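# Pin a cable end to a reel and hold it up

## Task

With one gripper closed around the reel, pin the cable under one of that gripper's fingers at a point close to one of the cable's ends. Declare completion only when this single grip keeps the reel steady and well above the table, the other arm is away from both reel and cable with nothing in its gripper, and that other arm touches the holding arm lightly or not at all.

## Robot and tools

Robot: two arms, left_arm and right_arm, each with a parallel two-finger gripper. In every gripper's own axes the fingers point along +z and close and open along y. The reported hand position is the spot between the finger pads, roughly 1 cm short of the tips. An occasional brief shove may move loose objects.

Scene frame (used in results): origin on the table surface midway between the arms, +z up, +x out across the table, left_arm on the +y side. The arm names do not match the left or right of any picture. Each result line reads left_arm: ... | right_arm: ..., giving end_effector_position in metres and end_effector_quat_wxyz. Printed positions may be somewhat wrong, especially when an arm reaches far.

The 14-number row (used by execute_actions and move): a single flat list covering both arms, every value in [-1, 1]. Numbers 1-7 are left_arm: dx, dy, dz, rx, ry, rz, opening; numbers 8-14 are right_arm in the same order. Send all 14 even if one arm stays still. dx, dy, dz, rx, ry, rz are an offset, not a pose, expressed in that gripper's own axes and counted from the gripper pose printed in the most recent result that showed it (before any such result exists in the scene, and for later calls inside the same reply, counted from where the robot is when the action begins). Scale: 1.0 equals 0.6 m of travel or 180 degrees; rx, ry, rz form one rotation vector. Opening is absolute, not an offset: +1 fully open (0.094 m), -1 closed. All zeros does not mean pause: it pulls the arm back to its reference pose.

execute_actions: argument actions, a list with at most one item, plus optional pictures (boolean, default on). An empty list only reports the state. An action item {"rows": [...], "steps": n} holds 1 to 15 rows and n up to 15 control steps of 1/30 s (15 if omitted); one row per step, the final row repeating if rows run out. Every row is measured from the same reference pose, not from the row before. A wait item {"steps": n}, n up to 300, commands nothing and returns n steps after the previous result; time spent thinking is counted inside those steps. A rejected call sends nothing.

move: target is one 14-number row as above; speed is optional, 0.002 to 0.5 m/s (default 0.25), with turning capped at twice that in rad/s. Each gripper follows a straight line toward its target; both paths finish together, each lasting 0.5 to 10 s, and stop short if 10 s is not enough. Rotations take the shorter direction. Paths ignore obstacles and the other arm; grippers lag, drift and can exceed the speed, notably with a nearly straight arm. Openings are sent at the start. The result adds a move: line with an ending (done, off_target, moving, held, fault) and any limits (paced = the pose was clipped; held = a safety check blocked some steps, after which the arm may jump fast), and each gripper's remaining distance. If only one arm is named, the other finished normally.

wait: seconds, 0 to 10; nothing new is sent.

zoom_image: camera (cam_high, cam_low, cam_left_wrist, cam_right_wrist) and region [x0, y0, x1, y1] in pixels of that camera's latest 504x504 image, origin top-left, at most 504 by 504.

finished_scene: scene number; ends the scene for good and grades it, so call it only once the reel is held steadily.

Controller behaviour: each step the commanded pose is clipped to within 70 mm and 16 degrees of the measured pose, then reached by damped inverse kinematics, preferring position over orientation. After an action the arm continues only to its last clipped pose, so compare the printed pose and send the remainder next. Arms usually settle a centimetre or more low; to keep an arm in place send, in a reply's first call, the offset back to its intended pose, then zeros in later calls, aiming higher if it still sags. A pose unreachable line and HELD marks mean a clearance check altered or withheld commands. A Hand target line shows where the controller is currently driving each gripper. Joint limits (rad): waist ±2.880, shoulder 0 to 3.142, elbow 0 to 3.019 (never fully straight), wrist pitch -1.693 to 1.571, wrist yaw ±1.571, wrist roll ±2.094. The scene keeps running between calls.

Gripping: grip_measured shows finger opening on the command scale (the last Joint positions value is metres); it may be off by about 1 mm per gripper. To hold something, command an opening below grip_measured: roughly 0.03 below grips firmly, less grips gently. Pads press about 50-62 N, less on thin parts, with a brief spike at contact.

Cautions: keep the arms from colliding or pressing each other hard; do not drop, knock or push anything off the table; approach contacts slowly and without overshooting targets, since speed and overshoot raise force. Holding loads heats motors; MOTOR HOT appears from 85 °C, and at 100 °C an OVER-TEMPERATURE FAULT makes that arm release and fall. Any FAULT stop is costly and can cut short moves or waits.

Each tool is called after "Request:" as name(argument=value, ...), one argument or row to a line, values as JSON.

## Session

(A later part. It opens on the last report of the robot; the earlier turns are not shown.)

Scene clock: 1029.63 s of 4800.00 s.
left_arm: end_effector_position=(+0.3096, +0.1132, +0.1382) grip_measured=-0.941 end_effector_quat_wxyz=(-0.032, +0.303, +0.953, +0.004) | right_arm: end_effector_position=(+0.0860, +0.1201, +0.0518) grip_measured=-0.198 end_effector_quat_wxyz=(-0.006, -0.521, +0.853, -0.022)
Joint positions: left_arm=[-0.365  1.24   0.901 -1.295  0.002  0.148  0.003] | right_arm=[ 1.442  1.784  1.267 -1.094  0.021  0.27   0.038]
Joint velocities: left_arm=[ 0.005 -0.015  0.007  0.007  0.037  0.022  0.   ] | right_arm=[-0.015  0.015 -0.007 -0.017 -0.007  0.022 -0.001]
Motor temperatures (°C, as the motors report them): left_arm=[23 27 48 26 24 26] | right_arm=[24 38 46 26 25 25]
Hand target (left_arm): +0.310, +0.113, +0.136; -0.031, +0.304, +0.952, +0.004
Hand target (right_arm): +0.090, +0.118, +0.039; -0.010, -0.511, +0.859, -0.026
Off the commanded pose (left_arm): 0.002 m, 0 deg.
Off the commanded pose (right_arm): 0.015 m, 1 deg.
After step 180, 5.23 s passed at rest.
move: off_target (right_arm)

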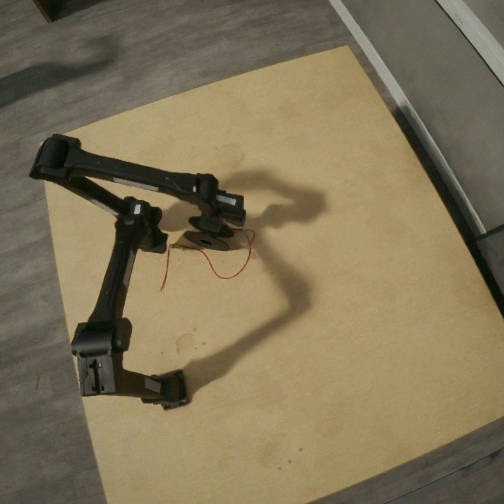

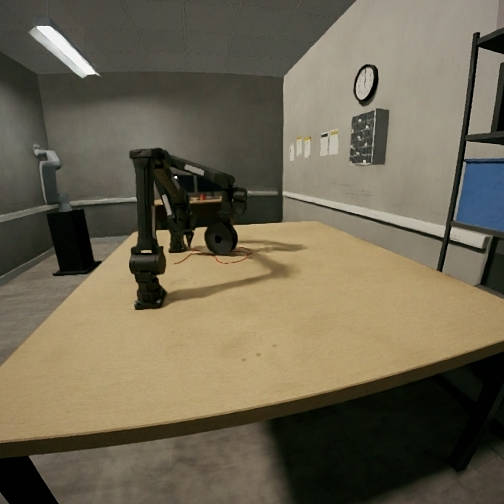

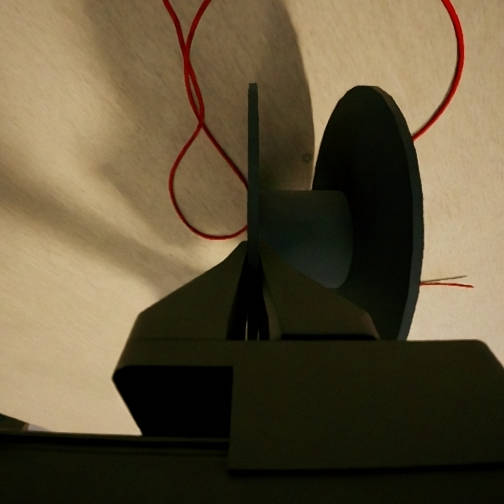

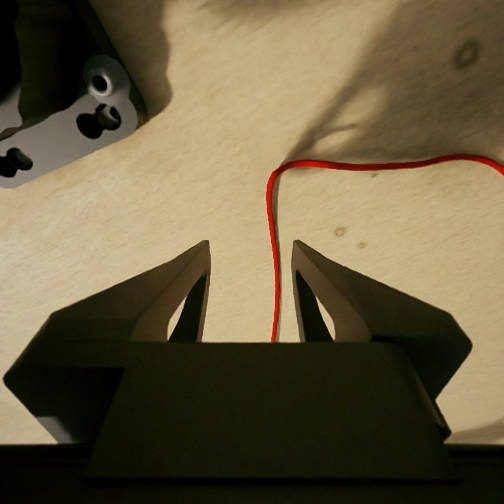

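Request:
move(
  target=[0,0,0,0,0,0,-1, 0.0,-0.02,0.115,0,0,0,-0.25],
  speed=0.08,
)

Request:
execute_actions(
  actions=[
    {"rows": [[0,0,0,0,0,0,-1, 0,0,0.03,0,0,0,-0.35],[0,0,0,0,0,0,-1, 0,0,0.03,0,0,0,-0.42],[0,0,0,0,0,0,-1, 0,0,0.03,0,0,0,-0.5],[0,0,0,0,0,0,-1, 0,0,0.03,0,0,0,-0.56],[0,0,0,0,0,0,-1, 0,0,0.03,0,0,0,-0.62],[0,0,0,0,0,0,-1, 0,0,0.03,0,0,0,-0.68],[0,0,0,0,0,0,-1, 0,0,0.03,0,0,0,-0.74],[0,0,0,0,0,0,-1, 0,0,0.03,0,0,0,-0.8],[0,0,0,0,0,0,-1, 0,0,0.03,0,0,0,-0.85],[0,0,0,0,0,0,-1, 0,0,0.03,0,0,0,-0.9],[0,0,0,0,0,0,-1, 0,0,0.03,0,0,0,-0.95],[0,0,0,0,0,0,-1, 0,0,0.03,0,0,0,-1]], "steps": 15},
  ],
)

Request:
move(
  target=[0,0,0,0,0,0,-1, 0,0,-0.15,0,0,0,-1],
  speed=0.1,
)

Scene clock: 1043.43 s of 4800.00 s.
left_arm: end_effector_position=(+0.3096, +0.1132, +0.1382) grip_measured=-0.941 end_effector_quat_wxyz=(-0.032, +0.303, +0.953, +0.004) | right_arm: end_effector_position=(+0.0949, +0.1178, +0.0033) grip_measured=-0.248 end_effector_quat_wxyz=(+0.000, -0.519, +0.855, -0.013)
Joint positions: left_arm=[-0.365  1.24   0.901 -1.295  0.002  0.148  0.003] | right_arm=[ 1.423  1.841  1.201 -0.949  0.019  0.256  0.035]
Joint velocities: left_arm=[-0.005 -0.015 -0.032 -0.007  0.007  0.007 -0.   ] | right_arm=[-0.005 -0.005 -0.007 -0.002 -0.095  0.022 -0.001]
Motor temperatures (°C, as the motors report them): left_arm=[23 27 46 26 24 26] | right_arm=[24 38 45 26 25 25]
Hand target (left_arm): +0.310, +0.113, +0.138; -0.032, +0.303, +0.953, +0.004
Hand target (right_arm): +0.098, +0.112, -0.016; -0.007, -0.522, +0.853, -0.021
Off the commanded pose (left_arm): 0.000 m, 0 deg.
Off the commanded pose (right_arm): 0.021 m, 1 deg.
After step 180, 6.63 s passed at rest.
move: off_target (right_arm)

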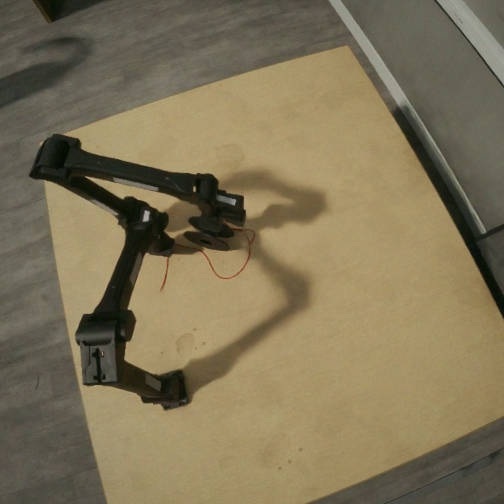

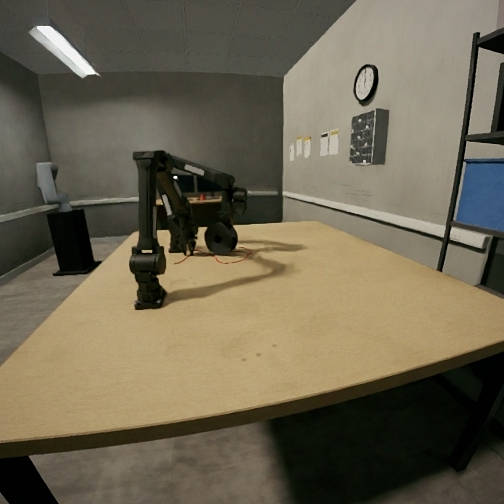

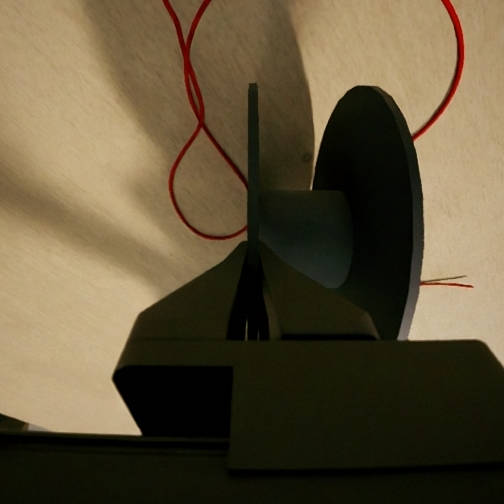

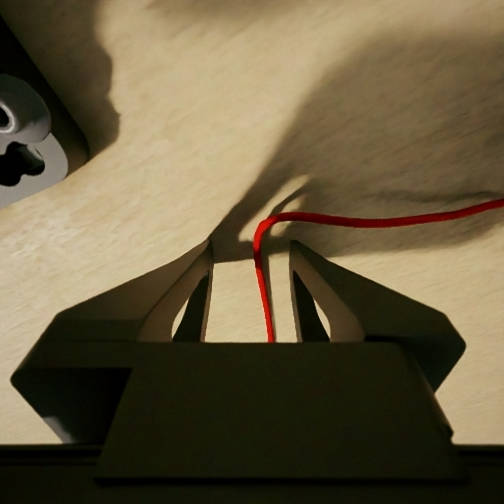

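Scene clock: 1043.93 s of 4800.00 s.
left_arm: end_effector_position=(+0.3096, +0.1132, +0.1382) grip_measured=-0.941 end_effector_quat_wxyz=(-0.032, +0.303, +0.953, +0.004) | right_arm: end_effector_position=(+0.0957, +0.1235, +0.0033) grip_measured=-0.969 end_effector_quat_wxyz=(+0.008, -0.519, +0.855, -0.004)
Joint positions: left_arm=[-0.365  1.24   0.901 -1.295  0.002  0.148  0.003] | right_arm=[ 1.423  1.841  1.201 -0.926  0.017  0.256  0.001]
Joint velocities: left_arm=[-0.005  0.005 -0.007 -0.007 -0.051 -0.066 -0.   ] | right_arm=[-0.015 -0.015  0.002 -0.007 -0.007  0.037  0.001]
Motor temperatures (°C, as the motors report them): left_arm=[23 27 46 26 24 26] | right_arm=[24 38 45 26 25 25]
Hand target (left_arm): +0.310, +0.113, +0.138; -0.032, +0.303, +0.953, +0.004
Hand target (right_arm): +0.095, +0.117, -0.014; -0.000, -0.519, +0.855, -0.013
Off the commanded pose (left_arm): 0.000 m, 0 deg.
Off the commanded pose (right_arm): 0.019 m, 1 deg.
Steps of this call (steps 1 to 15: all 15 steps of this action). Readings (end_effector_position):
1: left_arm (+0.3096, +0.1132, +0.1382) | right_arm (+0.0949, +0.1186, +0.0033)
2: left_arm (+0.3096, +0.1132, +0.1382) | right_arm (+0.0949, +0.1199, +0.0033)
4: left_arm (+0.3096, +0.1132, +0.1382) | right_arm (+0.0953, +0.1218, +0.0033)
8: left_arm (+0.3096, +0.1132, +0.1382) | right_arm (+0.0957, +0.1233, +0.0033)
15: the state above

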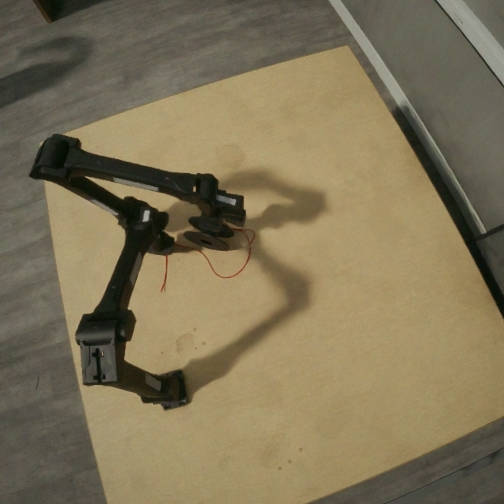

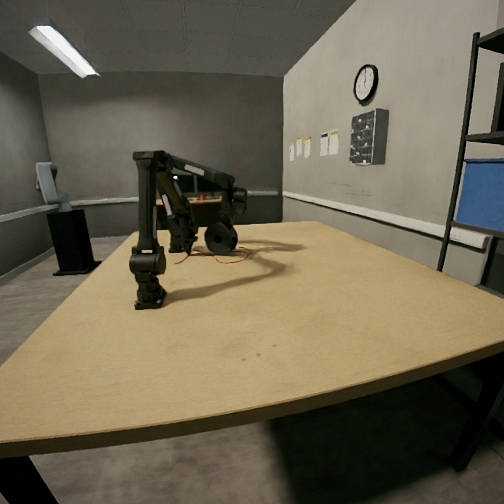

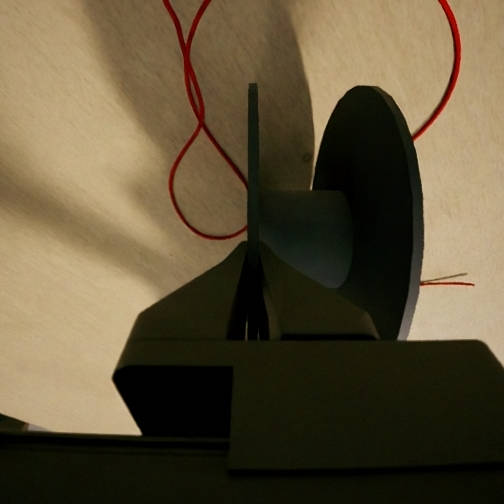

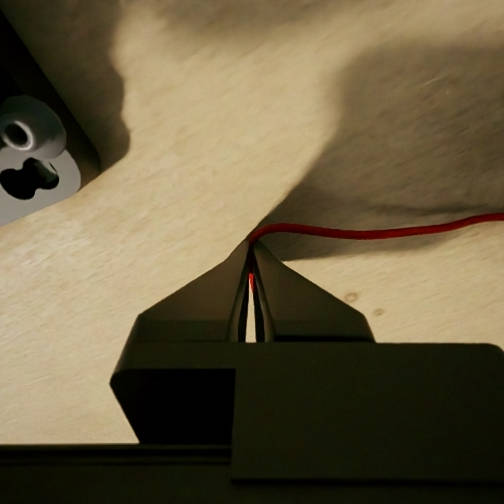

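Scene clock: 1045.50 s of 4800.00 s.
left_arm: end_effector_position=(+0.3096, +0.1132, +0.1382) grip_measured=-0.941 end_effector_quat_wxyz=(-0.032, +0.303, +0.953, +0.004) | right_arm: end_effector_position=(+0.0921, +0.1075, +0.0773) grip_measured=-0.969 end_effector_quat_wxyz=(-0.001, -0.519, +0.854, -0.013)
Joint positions: left_arm=[-0.365  1.24   0.901 -1.295  0.002  0.148  0.003] | right_arm=[ 1.423  1.716  1.247 -1.123  0.017  0.256  0.001]
Joint velocities: left_arm=[-0.005 -0.005 -0.002  0.007 -0.037 -0.007  0.001] | right_arm=[-0.005 -0.015  0.002  0.002 -0.051 -0.081 -0.   ]
Motor temperatures (°C, as the motors report them): left_arm=[23 27 45 26 24 26] | right_arm=[24 38 45 26 25 25]
Hand target (left_arm): +0.310, +0.113, +0.138; -0.032, +0.303, +0.953, +0.004
Hand target (right_arm): +0.093, +0.121, +0.093; +0.008, -0.519, +0.855, -0.004
Off the commanded pose (left_arm): 0.000 m, 0 deg.
Off the commanded pose (right_arm): 0.023 m, 1 deg.
move: off_target (right_arm)

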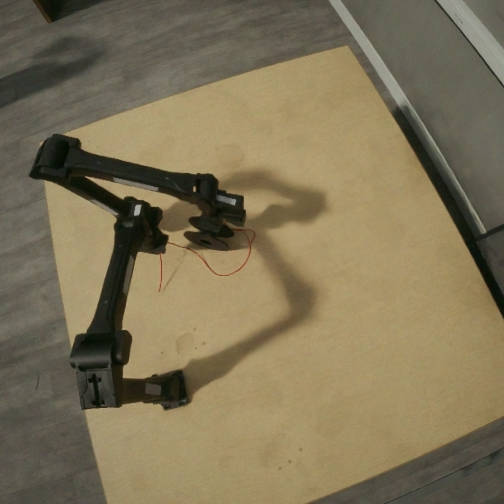

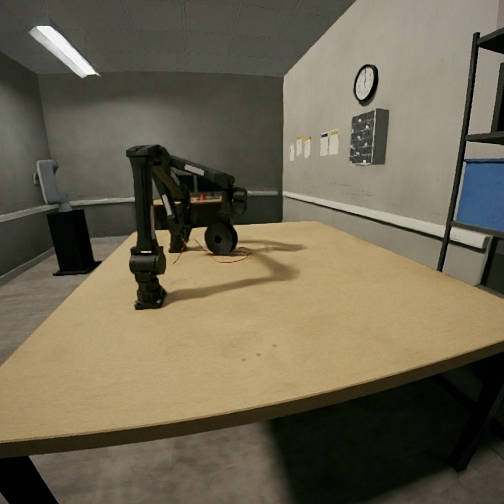

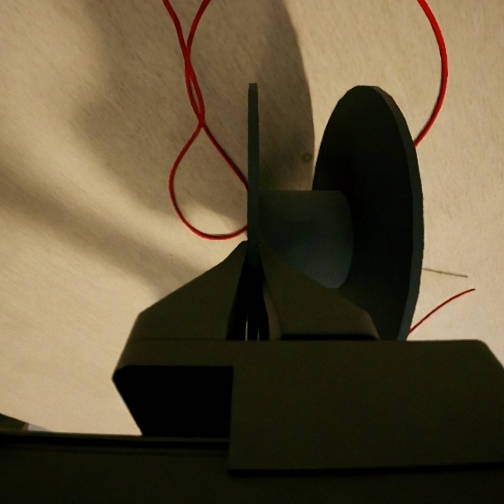

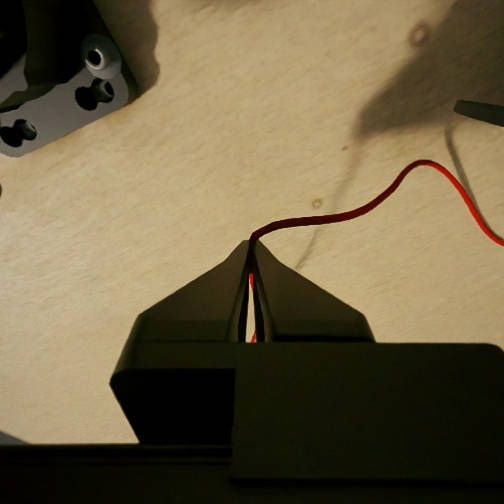

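Request:
move(
  target=[0,0,0,0,0,0,-1, -0.033,-0.561,-0.238,-0.095,0.082,0.538,-1],
  speed=0.2,
)

Scene clock: 1077.90 s of 4800.00 s.
left_arm: end_effector_position=(+0.3120, +0.1120, +0.1375) grip_measured=-0.941 end_effector_quat_wxyz=(-0.027, +0.301, +0.953, +0.003) | right_arm: end_effector_position=(+0.1590, +0.0570, +0.1014) grip_measured=-0.969 end_effector_quat_wxyz=(-0.084, -0.318, +0.944, -0.004)
Joint positions: left_arm=[-0.365  1.242  0.901 -1.284  0.002  0.145  0.003] | right_arm=[ 1.203  1.685  1.267 -1.276 -0.115  0.471  0.001]
Joint velocities: left_arm=[-0.005 -0.034 -0.002  0.002 -0.007  0.007  0.001] | right_arm=[ 0.005 -0.005  0.002 -0.017 -0.066 -0.037  0.001]
Motor temperatures (°C, as the motors report them): left_arm=[23 27 44 26 24 26] | right_arm=[24 38 49 26 25 25]
Hand target (left_arm): +0.310, +0.113, +0.138; -0.032, +0.302, +0.953, +0.004
Hand target (right_arm): +0.160, +0.056, +0.101; -0.083, -0.315, +0.946, -0.004
Off the commanded pose (left_arm): 0.003 m, 1 deg.
Off the commanded pose (right_arm): 0.283 m, 73 deg; position and orientation clipped at the last step of the last action.
After step 180, 21.77 s passed at rest.
move: held (right_arm); limits=paced,held; held on 93 of 139 steps (right_arm), including the last (right_arm)
pose unreachable (right arm): on one or more control steps of this call this arm could not follow its commanded pose, so it was not sent that pose on those steps. On the call's last step it was still not sent that pose. It may still have moved: this result reports where it is.
cause: the commanded pose would bring a part of the arm too close to another arm (this arm's wrist (the part past joint 4) and the other arm's wrist (the part past joint 5)).

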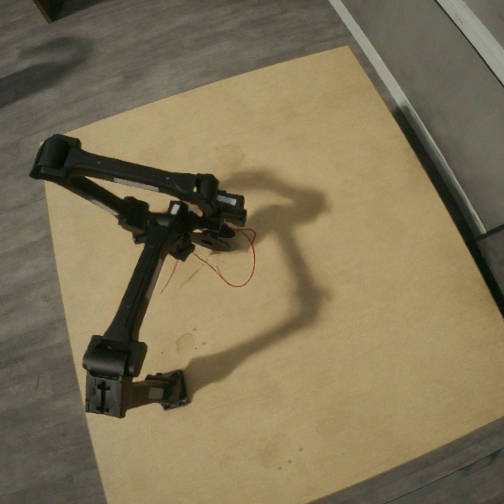

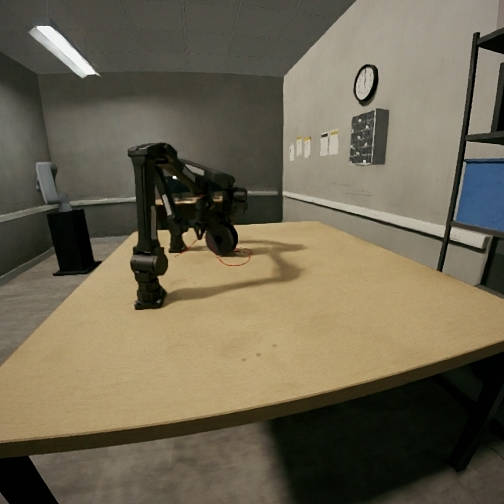

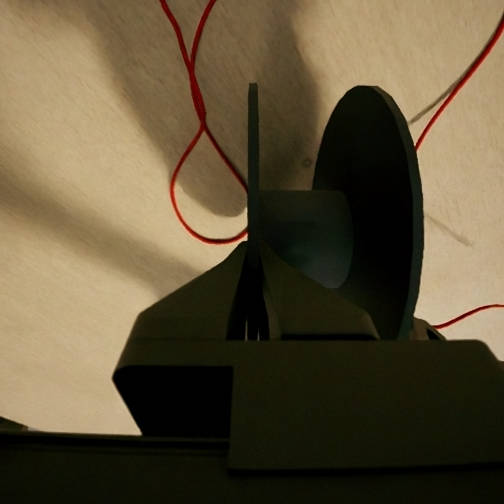

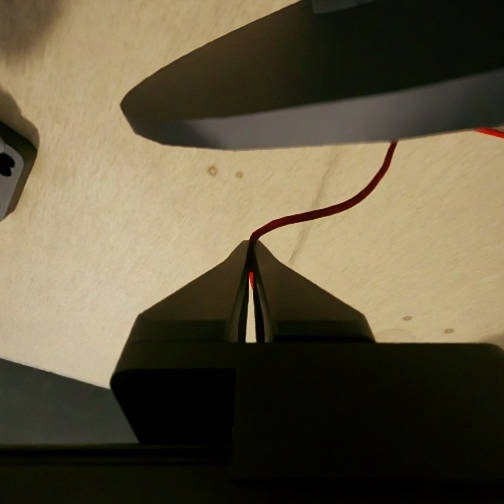

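Request:
move(
  target=[0,0,0,0,0,0,-1, 0.108,-0.281,-0.097,0,0,0,-1],
  speed=0.2,
)

Scene clock: 1087.43 s of 4800.00 s.
left_arm: end_effector_position=(+0.3135, +0.1106, +0.1365) grip_measured=-0.941 end_effector_quat_wxyz=(-0.024, +0.298, +0.954, +0.002) | right_arm: end_effector_position=(+0.2218, -0.1071, +0.1603) grip_measured=-0.969 end_effector_quat_wxyz=(-0.077, -0.310, +0.948, +0.009)
Joint positions: left_arm=[-0.365  1.243  0.899 -1.274  0.005  0.138  0.003] | right_arm=[ 0.847  1.373  1.076 -1.404 -0.084  0.134  0.001]
Joint velocities: left_arm=[-0.015 -0.015 -0.002 -0.012  0.051  0.037 -0.   ] | right_arm=[-0.005  0.005 -0.002 -0.007  0.007 -0.007 -0.   ]
Motor temperatures (°C, as the motors report them): left_arm=[23 27 44 26 24 26] | right_arm=[24 38 48 26 25 25]
Hand target (left_arm): +0.312, +0.112, +0.138; -0.027, +0.301, +0.953, +0.003
Hand target (right_arm): +0.216, -0.112, +0.158; -0.088, -0.318, +0.944, +0.002
Off the commanded pose (left_arm): 0.002 m, 1 deg.
Off the commanded pose (right_arm): 0.007 m, 2 deg.
After step 180, 2.07 s passed at rest.
move: done

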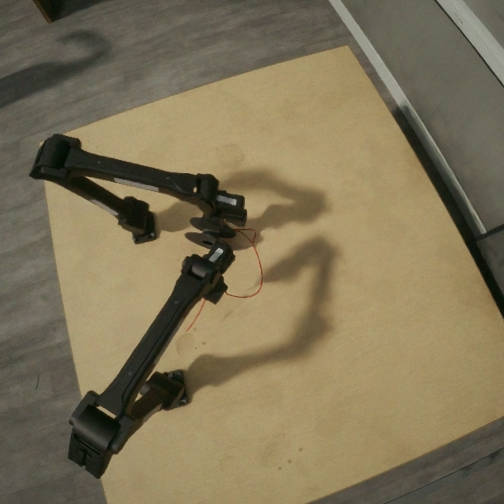

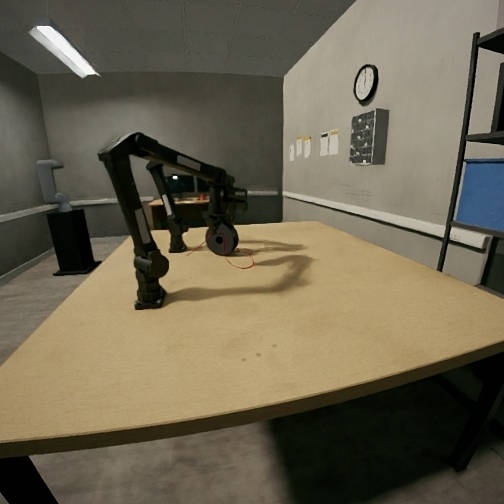

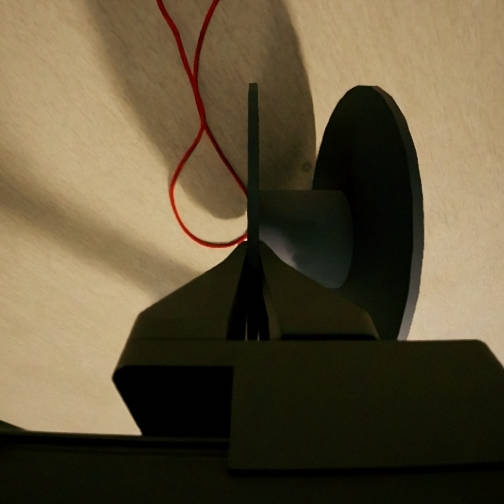

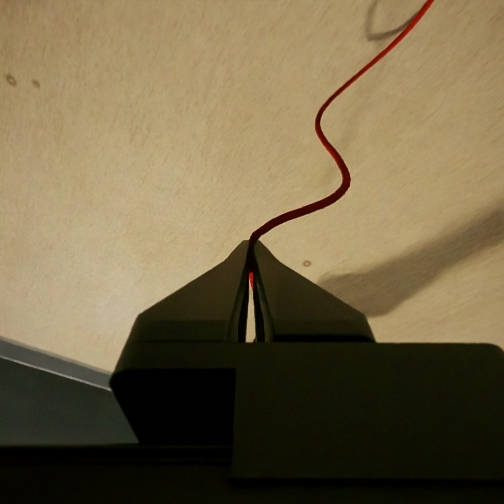

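Request:
move(
  target=[0,0,0,0,0,0,-1, -0.452,-0.088,-0.03,-0.079,0.045,0.389,-1],
  speed=0.2,
)

Scene clock: 1104.10 s of 4800.00 s.
left_arm: end_effector_position=(+0.3135, +0.1106, +0.1365) grip_measured=-0.941 end_effector_quat_wxyz=(-0.024, +0.298, +0.954, +0.002) | right_arm: end_effector_position=(+0.4588, +0.0088, +0.1402) grip_measured=-0.969 end_effector_quat_wxyz=(-0.170, +0.290, +0.940, +0.051)
Joint positions: left_arm=[-0.365  1.243  0.899 -1.274  0.005  0.138  0.003] | right_arm=[ 0.643  2.052  1.893 -1.561 -0.327  1.14   0.001]
Joint velocities: left_arm=[-0.005 -0.015  0.007 -0.012 -0.022  0.007 -0.001] | right_arm=[ 0.015  0.005 -0.007 -0.022  0.007  0.007  0.   ]
Motor temperatures (°C, as the motors report them): left_arm=[23 27 44 26 24 26] | right_arm=[24 37 47 26 25 25]
Hand target (left_arm): +0.313, +0.111, +0.137; -0.024, +0.298, +0.954, +0.002
Hand target (right_arm): +0.471, +0.013, +0.145; -0.169, +0.299, +0.938, +0.056
Off the commanded pose (left_arm): 0.000 m, 0 deg.
Off the commanded pose (right_arm): 0.013 m, 1 deg.
After step 180, 7.00 s passed at rest.
move: off_target (right_arm)

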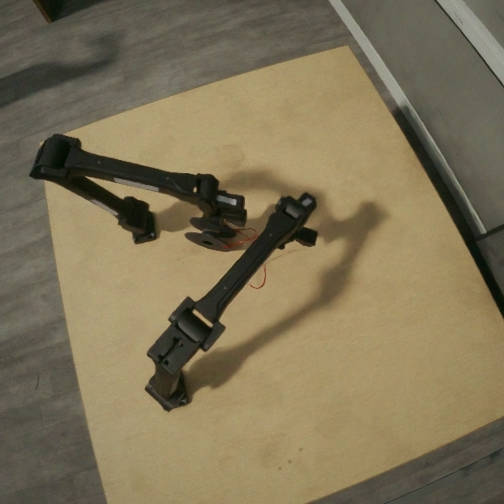

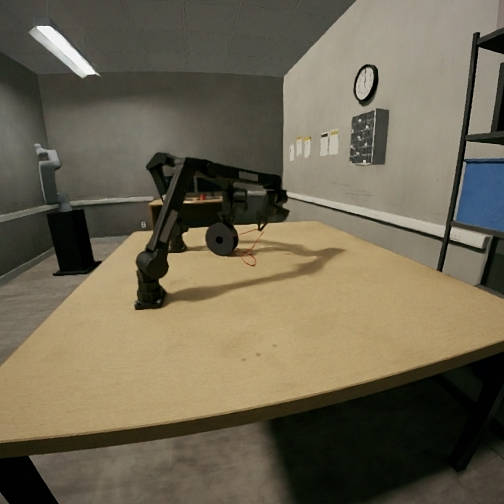

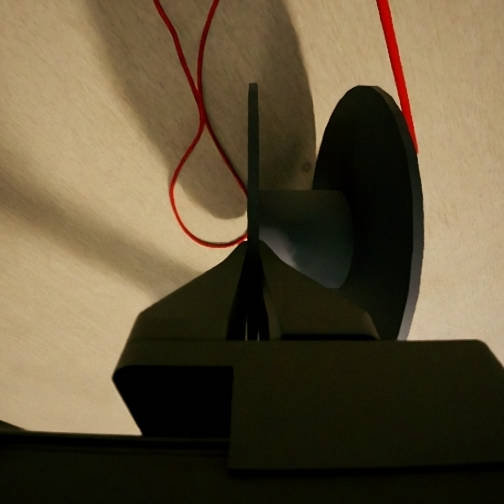

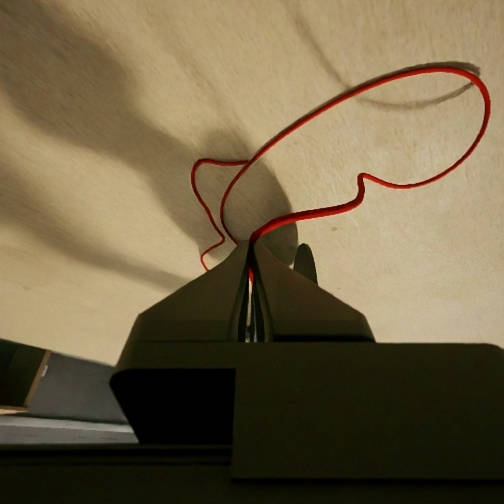

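Request:
move(
  target=[0,0,0,0,0,0,-1, -0.12,0,0,0,0,0,-1],
  speed=0.15,
)

Request:
move(
  target=[0,0,0,0,0,0,-1, 0,0.10,0,0,0,0.07,-1],
  speed=0.15,
)

Scene clock: 1117.47 s of 4800.00 s.
left_arm: end_effector_position=(+0.3135, +0.1106, +0.1365) grip_measured=-0.941 end_effector_quat_wxyz=(-0.024, +0.298, +0.954, +0.002) | right_arm: end_effector_position=(+0.5066, -0.0363, +0.1093) grip_measured=-0.969 end_effector_quat_wxyz=(-0.178, +0.300, +0.936, +0.048)
Joint positions: left_arm=[-0.365  1.243  0.899 -1.274  0.005  0.138  0.003] | right_arm=[ 0.541  2.142  1.956 -1.58  -0.318  1.055  0.001]
Joint velocities: left_arm=[-0.015 -0.005 -0.007  0.002  0.022 -0.037  0.   ] | right_arm=[-0.005 -0.015 -0.002  0.002 -0.022 -0.007  0.001]
Motor temperatures (°C, as the motors report them): left_arm=[23 27 44 26 24 26] | right_arm=[24 38 51 26 25 25]
Hand target (left_arm): +0.313, +0.111, +0.137; -0.024, +0.298, +0.954, +0.002
Hand target (right_arm): +0.515, -0.028, +0.116; -0.171, +0.290, +0.940, +0.053
Off the commanded pose (left_arm): 0.000 m, 0 deg.
Off the commanded pose (right_arm): 0.012 m, 2 deg.
After step 180, 6.23 s passed at rest.
move: off_target (right_arm)

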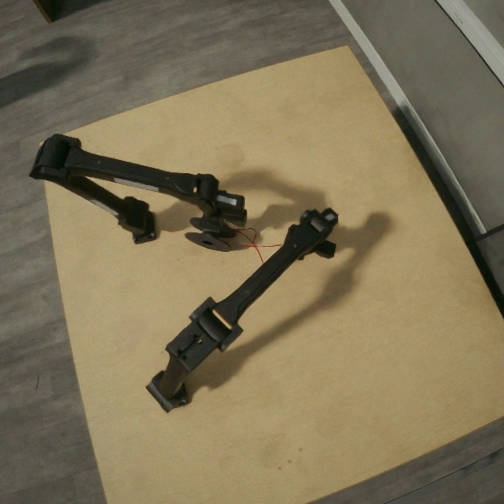

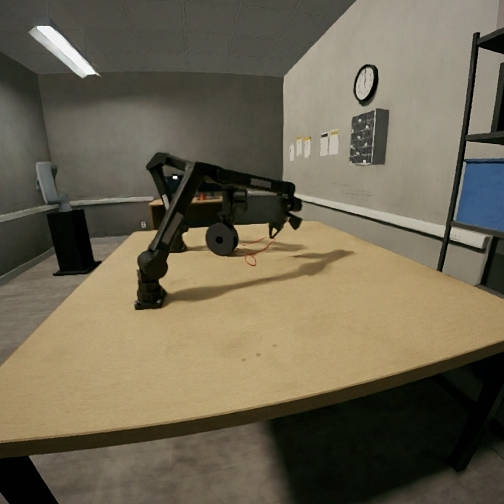

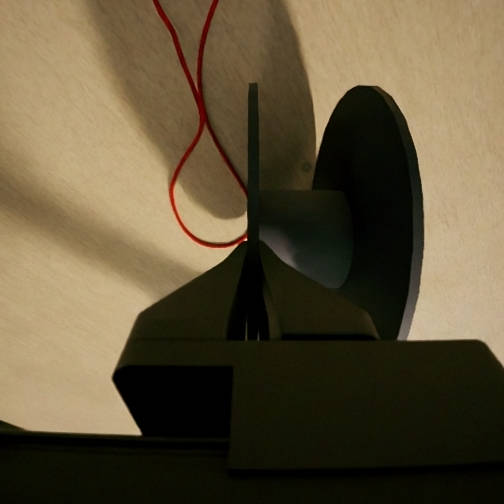

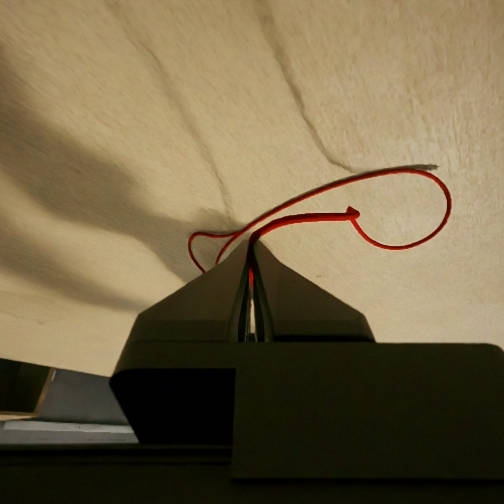

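Scene clock: 1118.67 s of 4800.00 s.
left_arm: end_effector_position=(+0.3135, +0.1106, +0.1365) grip_measured=-0.941 end_effector_quat_wxyz=(-0.024, +0.298, +0.954, +0.002) | right_arm: end_effector_position=(+0.5347, +0.0054, +0.1091) grip_measured=-0.969 end_effector_quat_wxyz=(-0.182, +0.396, +0.900, +0.026)
Joint positions: left_arm=[-0.365  1.243  0.899 -1.274  0.005  0.138  0.003] | right_arm=[ 0.578  2.29   2.216 -1.683 -0.32   1.302  0.001]
Joint velocities: left_arm=[-0.015  0.005 -0.007 -0.007  0.051 -0.037 -0.001] | right_arm=[-0.015 -0.005  0.017 -0.012  0.007  0.037  0.   ]
Motor temperatures (°C, as the motors report them): left_arm=[23 27 44 26 24 26] | right_arm=[24 39 51 26 25 25]
Hand target (left_arm): +0.313, +0.111, +0.137; -0.024, +0.298, +0.954, +0.002
Hand target (right_arm): +0.541, +0.013, +0.109; -0.181, +0.401, +0.897, +0.029
Off the commanded pose (left_arm): 0.000 m, 0 deg.
Off the commanded pose (right_arm): 0.010 m, 1 deg.
move: done

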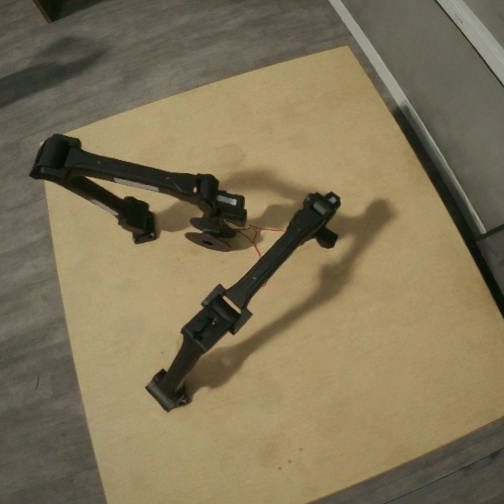

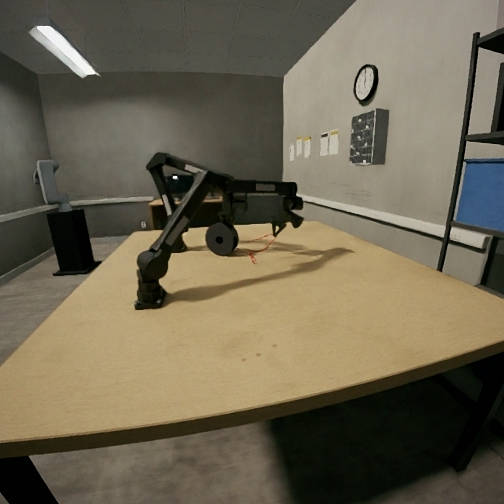

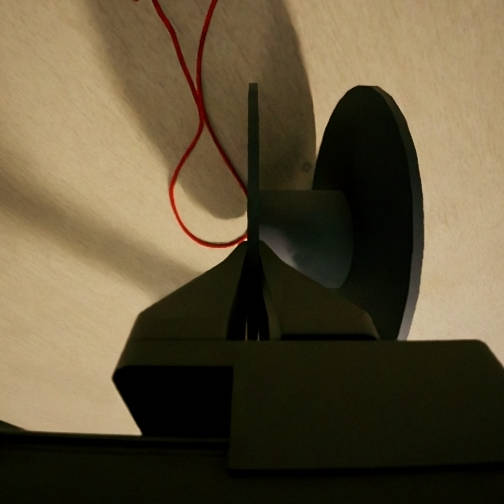

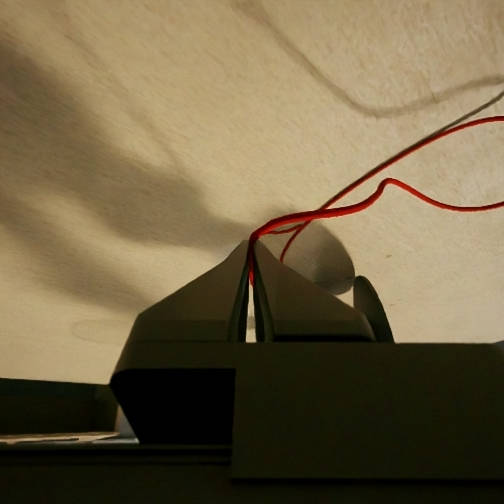

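Request:
move(
  target=[0,0,0,0,0,0,-0.05, 0.163,-0.079,0.0,0,0,0,-1],
  speed=0.1,
)

Scene clock: 1130.77 s of 4800.00 s.
left_arm: end_effector_position=(+0.3135, +0.1106, +0.1365) grip_measured=-0.052 end_effector_quat_wxyz=(-0.024, +0.298, +0.954, +0.002) | right_arm: end_effector_position=(+0.4386, +0.0385, +0.1465) grip_measured=-0.969 end_effector_quat_wxyz=(-0.181, +0.391, +0.902, +0.020)
Joint positions: left_arm=[-0.365  1.243  0.899 -1.274  0.005  0.138  0.045] | right_arm=[ 0.701  2.065  1.929 -1.592 -0.332  1.417  0.001]
Joint velocities: left_arm=[-0.005  0.005 -0.002 -0.002 -0.007  0.022 -0.001] | right_arm=[-0.015 -0.005 -0.002 -0.002 -0.037  0.007  0.   ]
Motor temperatures (°C, as the motors report them): left_arm=[23 27 44 26 24 26] | right_arm=[24 40 51 26 25 25]
Hand target (left_arm): +0.313, +0.111, +0.137; -0.024, +0.298, +0.954, +0.002
Hand target (right_arm): +0.439, +0.040, +0.145; -0.180, +0.396, +0.900, +0.024
Off the commanded pose (left_arm): 0.000 m, 0 deg.
Off the commanded pose (right_arm): 0.004 m, 1 deg.
After step 180, 4.60 s passed at rest.
move: done

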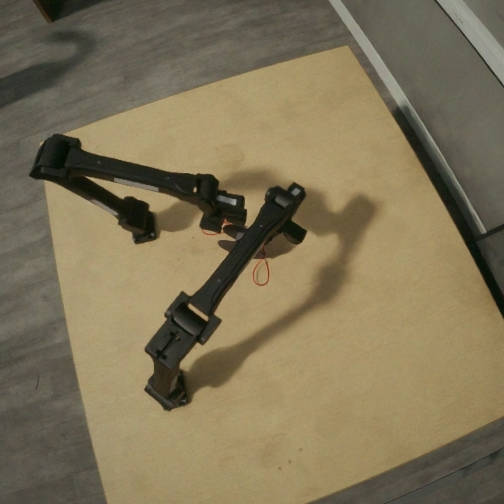

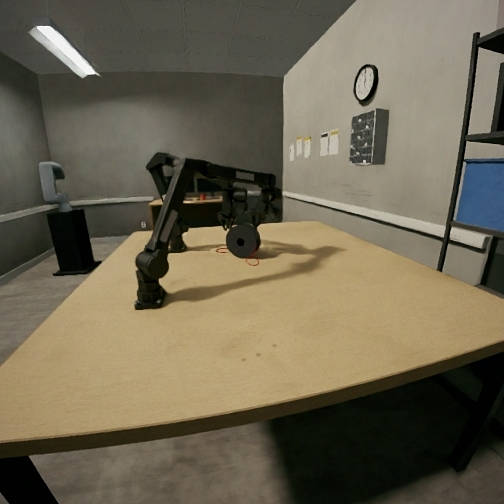

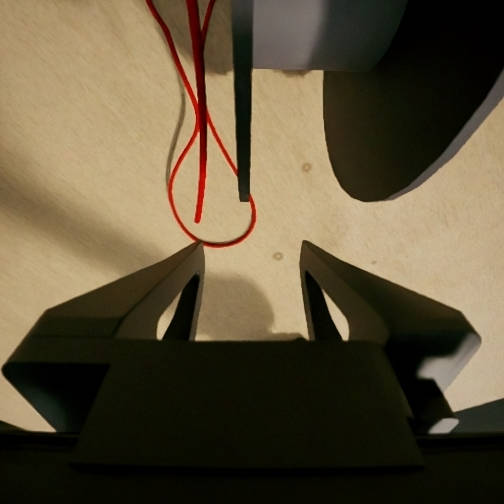

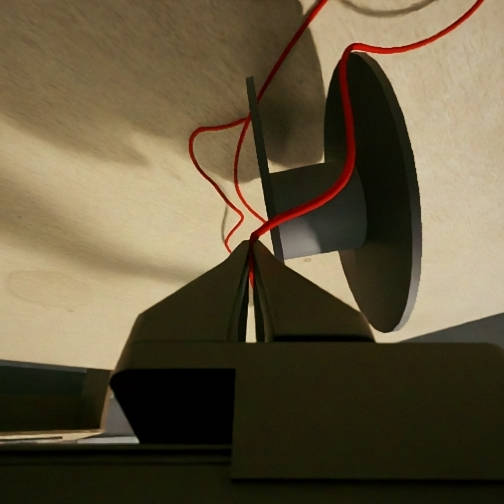

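Request:
move(
  target=[-0.03,0,-0.12,0,0,0,0.2, -0.10,-0.04,0.0,0,0,0,-1],
  speed=0.12,
)

Request:
move(
  target=[-0.11,0,0,0,0,0,0.2, 0,0,0,0,0,0,-1],
  speed=0.12,
)

Scene clock: 1146.13 s of 4800.00 s.
left_arm: end_effector_position=(+0.3197, +0.1075, +0.1919) grip_measured=+0.198 end_effector_quat_wxyz=(-0.040, +0.298, +0.954, +0.004) | right_arm: end_effector_position=(+0.4594, -0.0216, +0.1259) grip_measured=-0.969 end_effector_quat_wxyz=(-0.190, +0.401, +0.896, +0.013)
Joint positions: left_arm=[-0.365  1.243  1.048 -1.457  0.005  0.138  0.056] | right_arm=[ 0.599  2.051  1.847 -1.577 -0.322  1.331  0.001]
Joint velocities: left_arm=[-0.005 -0.015 -0.002 -0.022 -0.081  0.007 -0.   ] | right_arm=[ 0.005 -0.015  0.007 -0.007 -0.066 -0.007 -0.   ]
Motor temperatures (°C, as the motors report them): left_arm=[23 27 44 26 24 26] | right_arm=[24 41 48 26 25 25]
Hand target (left_arm): +0.330, +0.100, +0.208; -0.024, +0.298, +0.954, +0.001
Hand target (right_arm): +0.459, -0.019, +0.128; -0.183, +0.391, +0.902, +0.021
Off the commanded pose (left_arm): 0.021 m, 2 deg.
Off the commanded pose (right_arm): 0.003 m, 2 deg.
After step 280, 5.07 s passed at rest.
move: off_target (left_arm)

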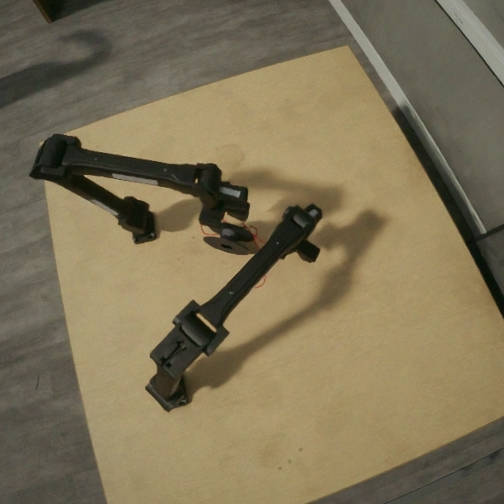

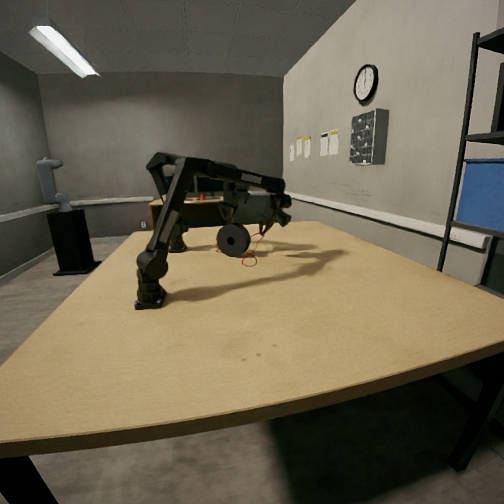

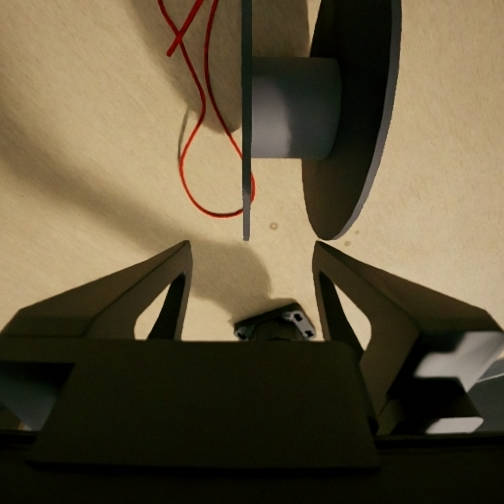

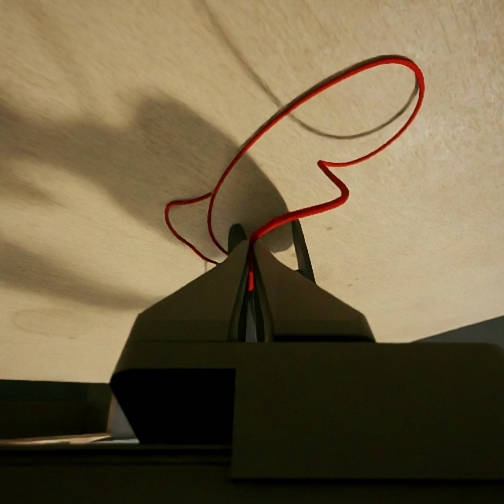

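Scene clock: 1147.03 s of 4800.00 s.
left_arm: end_effector_position=(+0.3572, +0.0819, +0.1732) grip_measured=+0.198 end_effector_quat_wxyz=(-0.064, +0.298, +0.952, +0.009) | right_arm: end_effector_position=(+0.4594, -0.0216, +0.1259) grip_measured=-0.969 end_effector_quat_wxyz=(-0.190, +0.401, +0.896, +0.013)
Joint positions: left_arm=[-0.381  1.407  1.147 -1.441  0.005  0.123  0.056] | right_arm=[ 0.599  2.051  1.847 -1.577 -0.322  1.331  0.001]
Joint velocities: left_arm=[-0.015 -0.015 -0.007 -0.007 -0.007 -0.037  0.   ] | right_arm=[-0.015  0.005 -0.002 -0.007  0.051 -0.022  0.   ]
Motor temperatures (°C, as the motors report them): left_arm=[23 27 45 26 24 26] | right_arm=[24 41 48 26 25 25]
Hand target (left_arm): +0.373, +0.070, +0.188; -0.040, +0.298, +0.954, +0.004
Hand target (right_arm): +0.459, -0.022, +0.126; -0.190, +0.401, +0.896, +0.013
Off the commanded pose (left_arm): 0.024 m, 3 deg.
Off the commanded pose (right_arm): 0.000 m, 0 deg.
move: off_target (left_arm)

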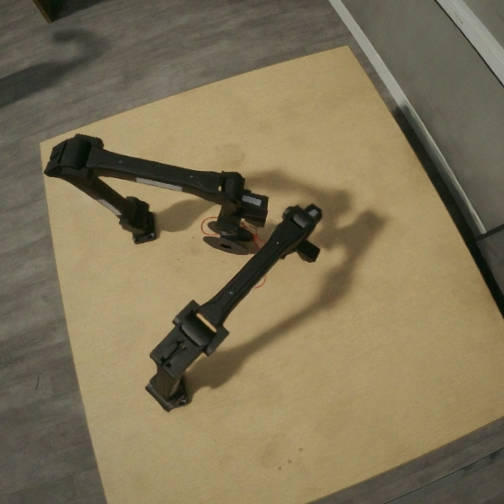

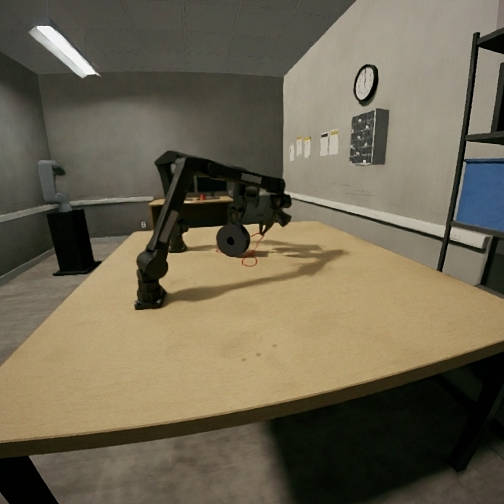

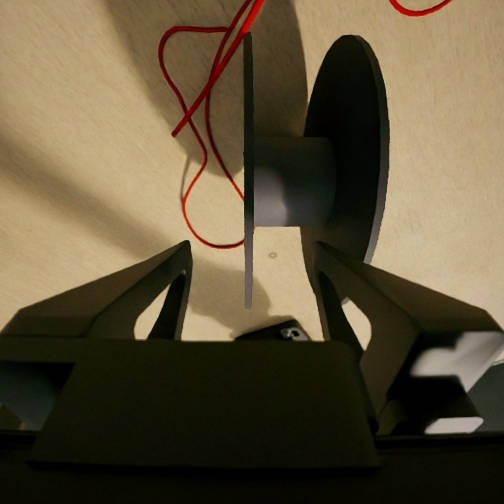

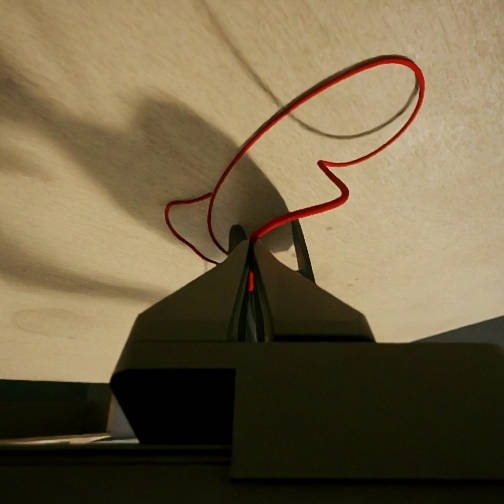

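Request:
move(
  target=[0,0,-0.05,0,0,0,0.2, 0.146,0.017,-0.015,0,0,0,-1],
  speed=0.1,
)

Scene clock: 1164.17 s of 4800.00 s.
left_arm: end_effector_position=(+0.3468, +0.0873, +0.1819) grip_measured=+0.198 end_effector_quat_wxyz=(-0.090, +0.297, +0.951, +0.014) | right_arm: end_effector_position=(+0.4438, -0.0004, +0.1276) grip_measured=-0.969 end_effector_quat_wxyz=(-0.191, +0.395, +0.898, +0.008)
Joint positions: left_arm=[-0.381  1.405  1.163 -1.511  0.005  0.122  0.056] | right_arm=[ 0.643  2.048  1.847 -1.577 -0.327  1.362  0.001]
Joint velocities: left_arm=[-0.005 -0.005  0.007  0.007 -0.022  0.022 -0.001] | right_arm=[-0.005 -0.005 -0.007  0.012 -0.007 -0.022 -0.001]
Motor temperatures (°C, as the motors report them): left_arm=[23 27 49 26 24 26] | right_arm=[24 42 47 26 25 25]
Hand target (left_arm): +0.360, +0.081, +0.203; -0.064, +0.298, +0.952, +0.009
Hand target (right_arm): +0.446, -0.003, +0.127; -0.191, +0.398, +0.897, +0.009
Off the commanded pose (left_arm): 0.026 m, 3 deg.
Off the commanded pose (right_arm): 0.065 m, 1 deg.
After step 180, 9.90 s passed at rest.
move: held (right_arm), off_target (left_arm); limits=held; held on 24 of 37 steps (right_arm), including the last (right_arm)
pose unreachable (right arm): on one or more control steps of this call this arm could not follow its commanded pose, so it was not sent that pose on those steps. On the call's last step it was still not sent that pose. It may still have moved: this result reports where it is.
cause: the commanded pose would bring a part of the arm too close to another arm (this arm's wrist (the part past joint 4) and the other arm's wrist (the part past joint 4)).

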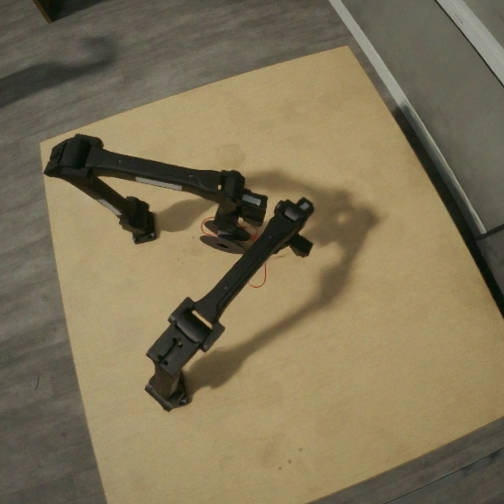

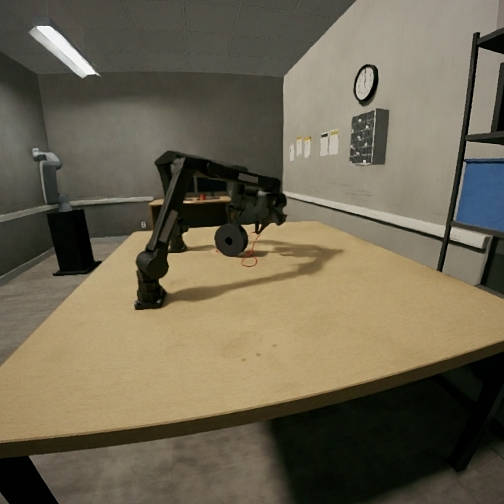

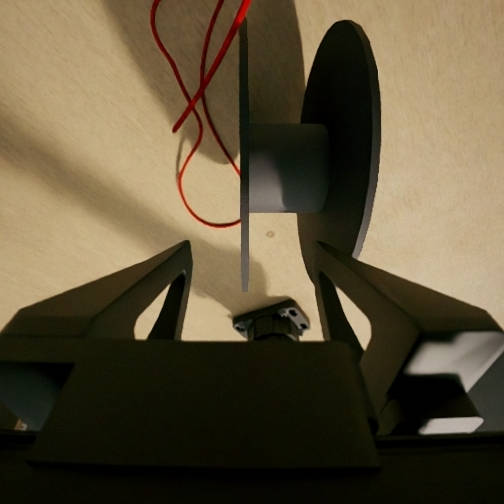

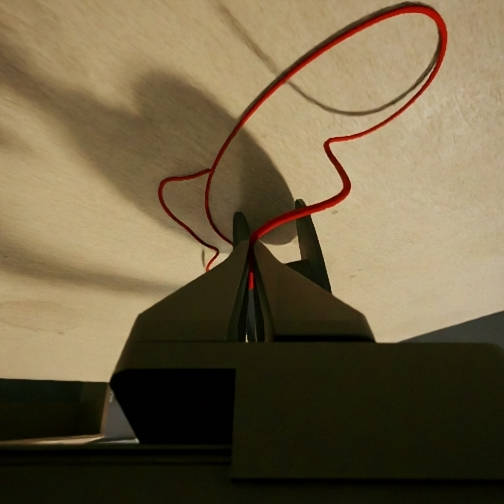

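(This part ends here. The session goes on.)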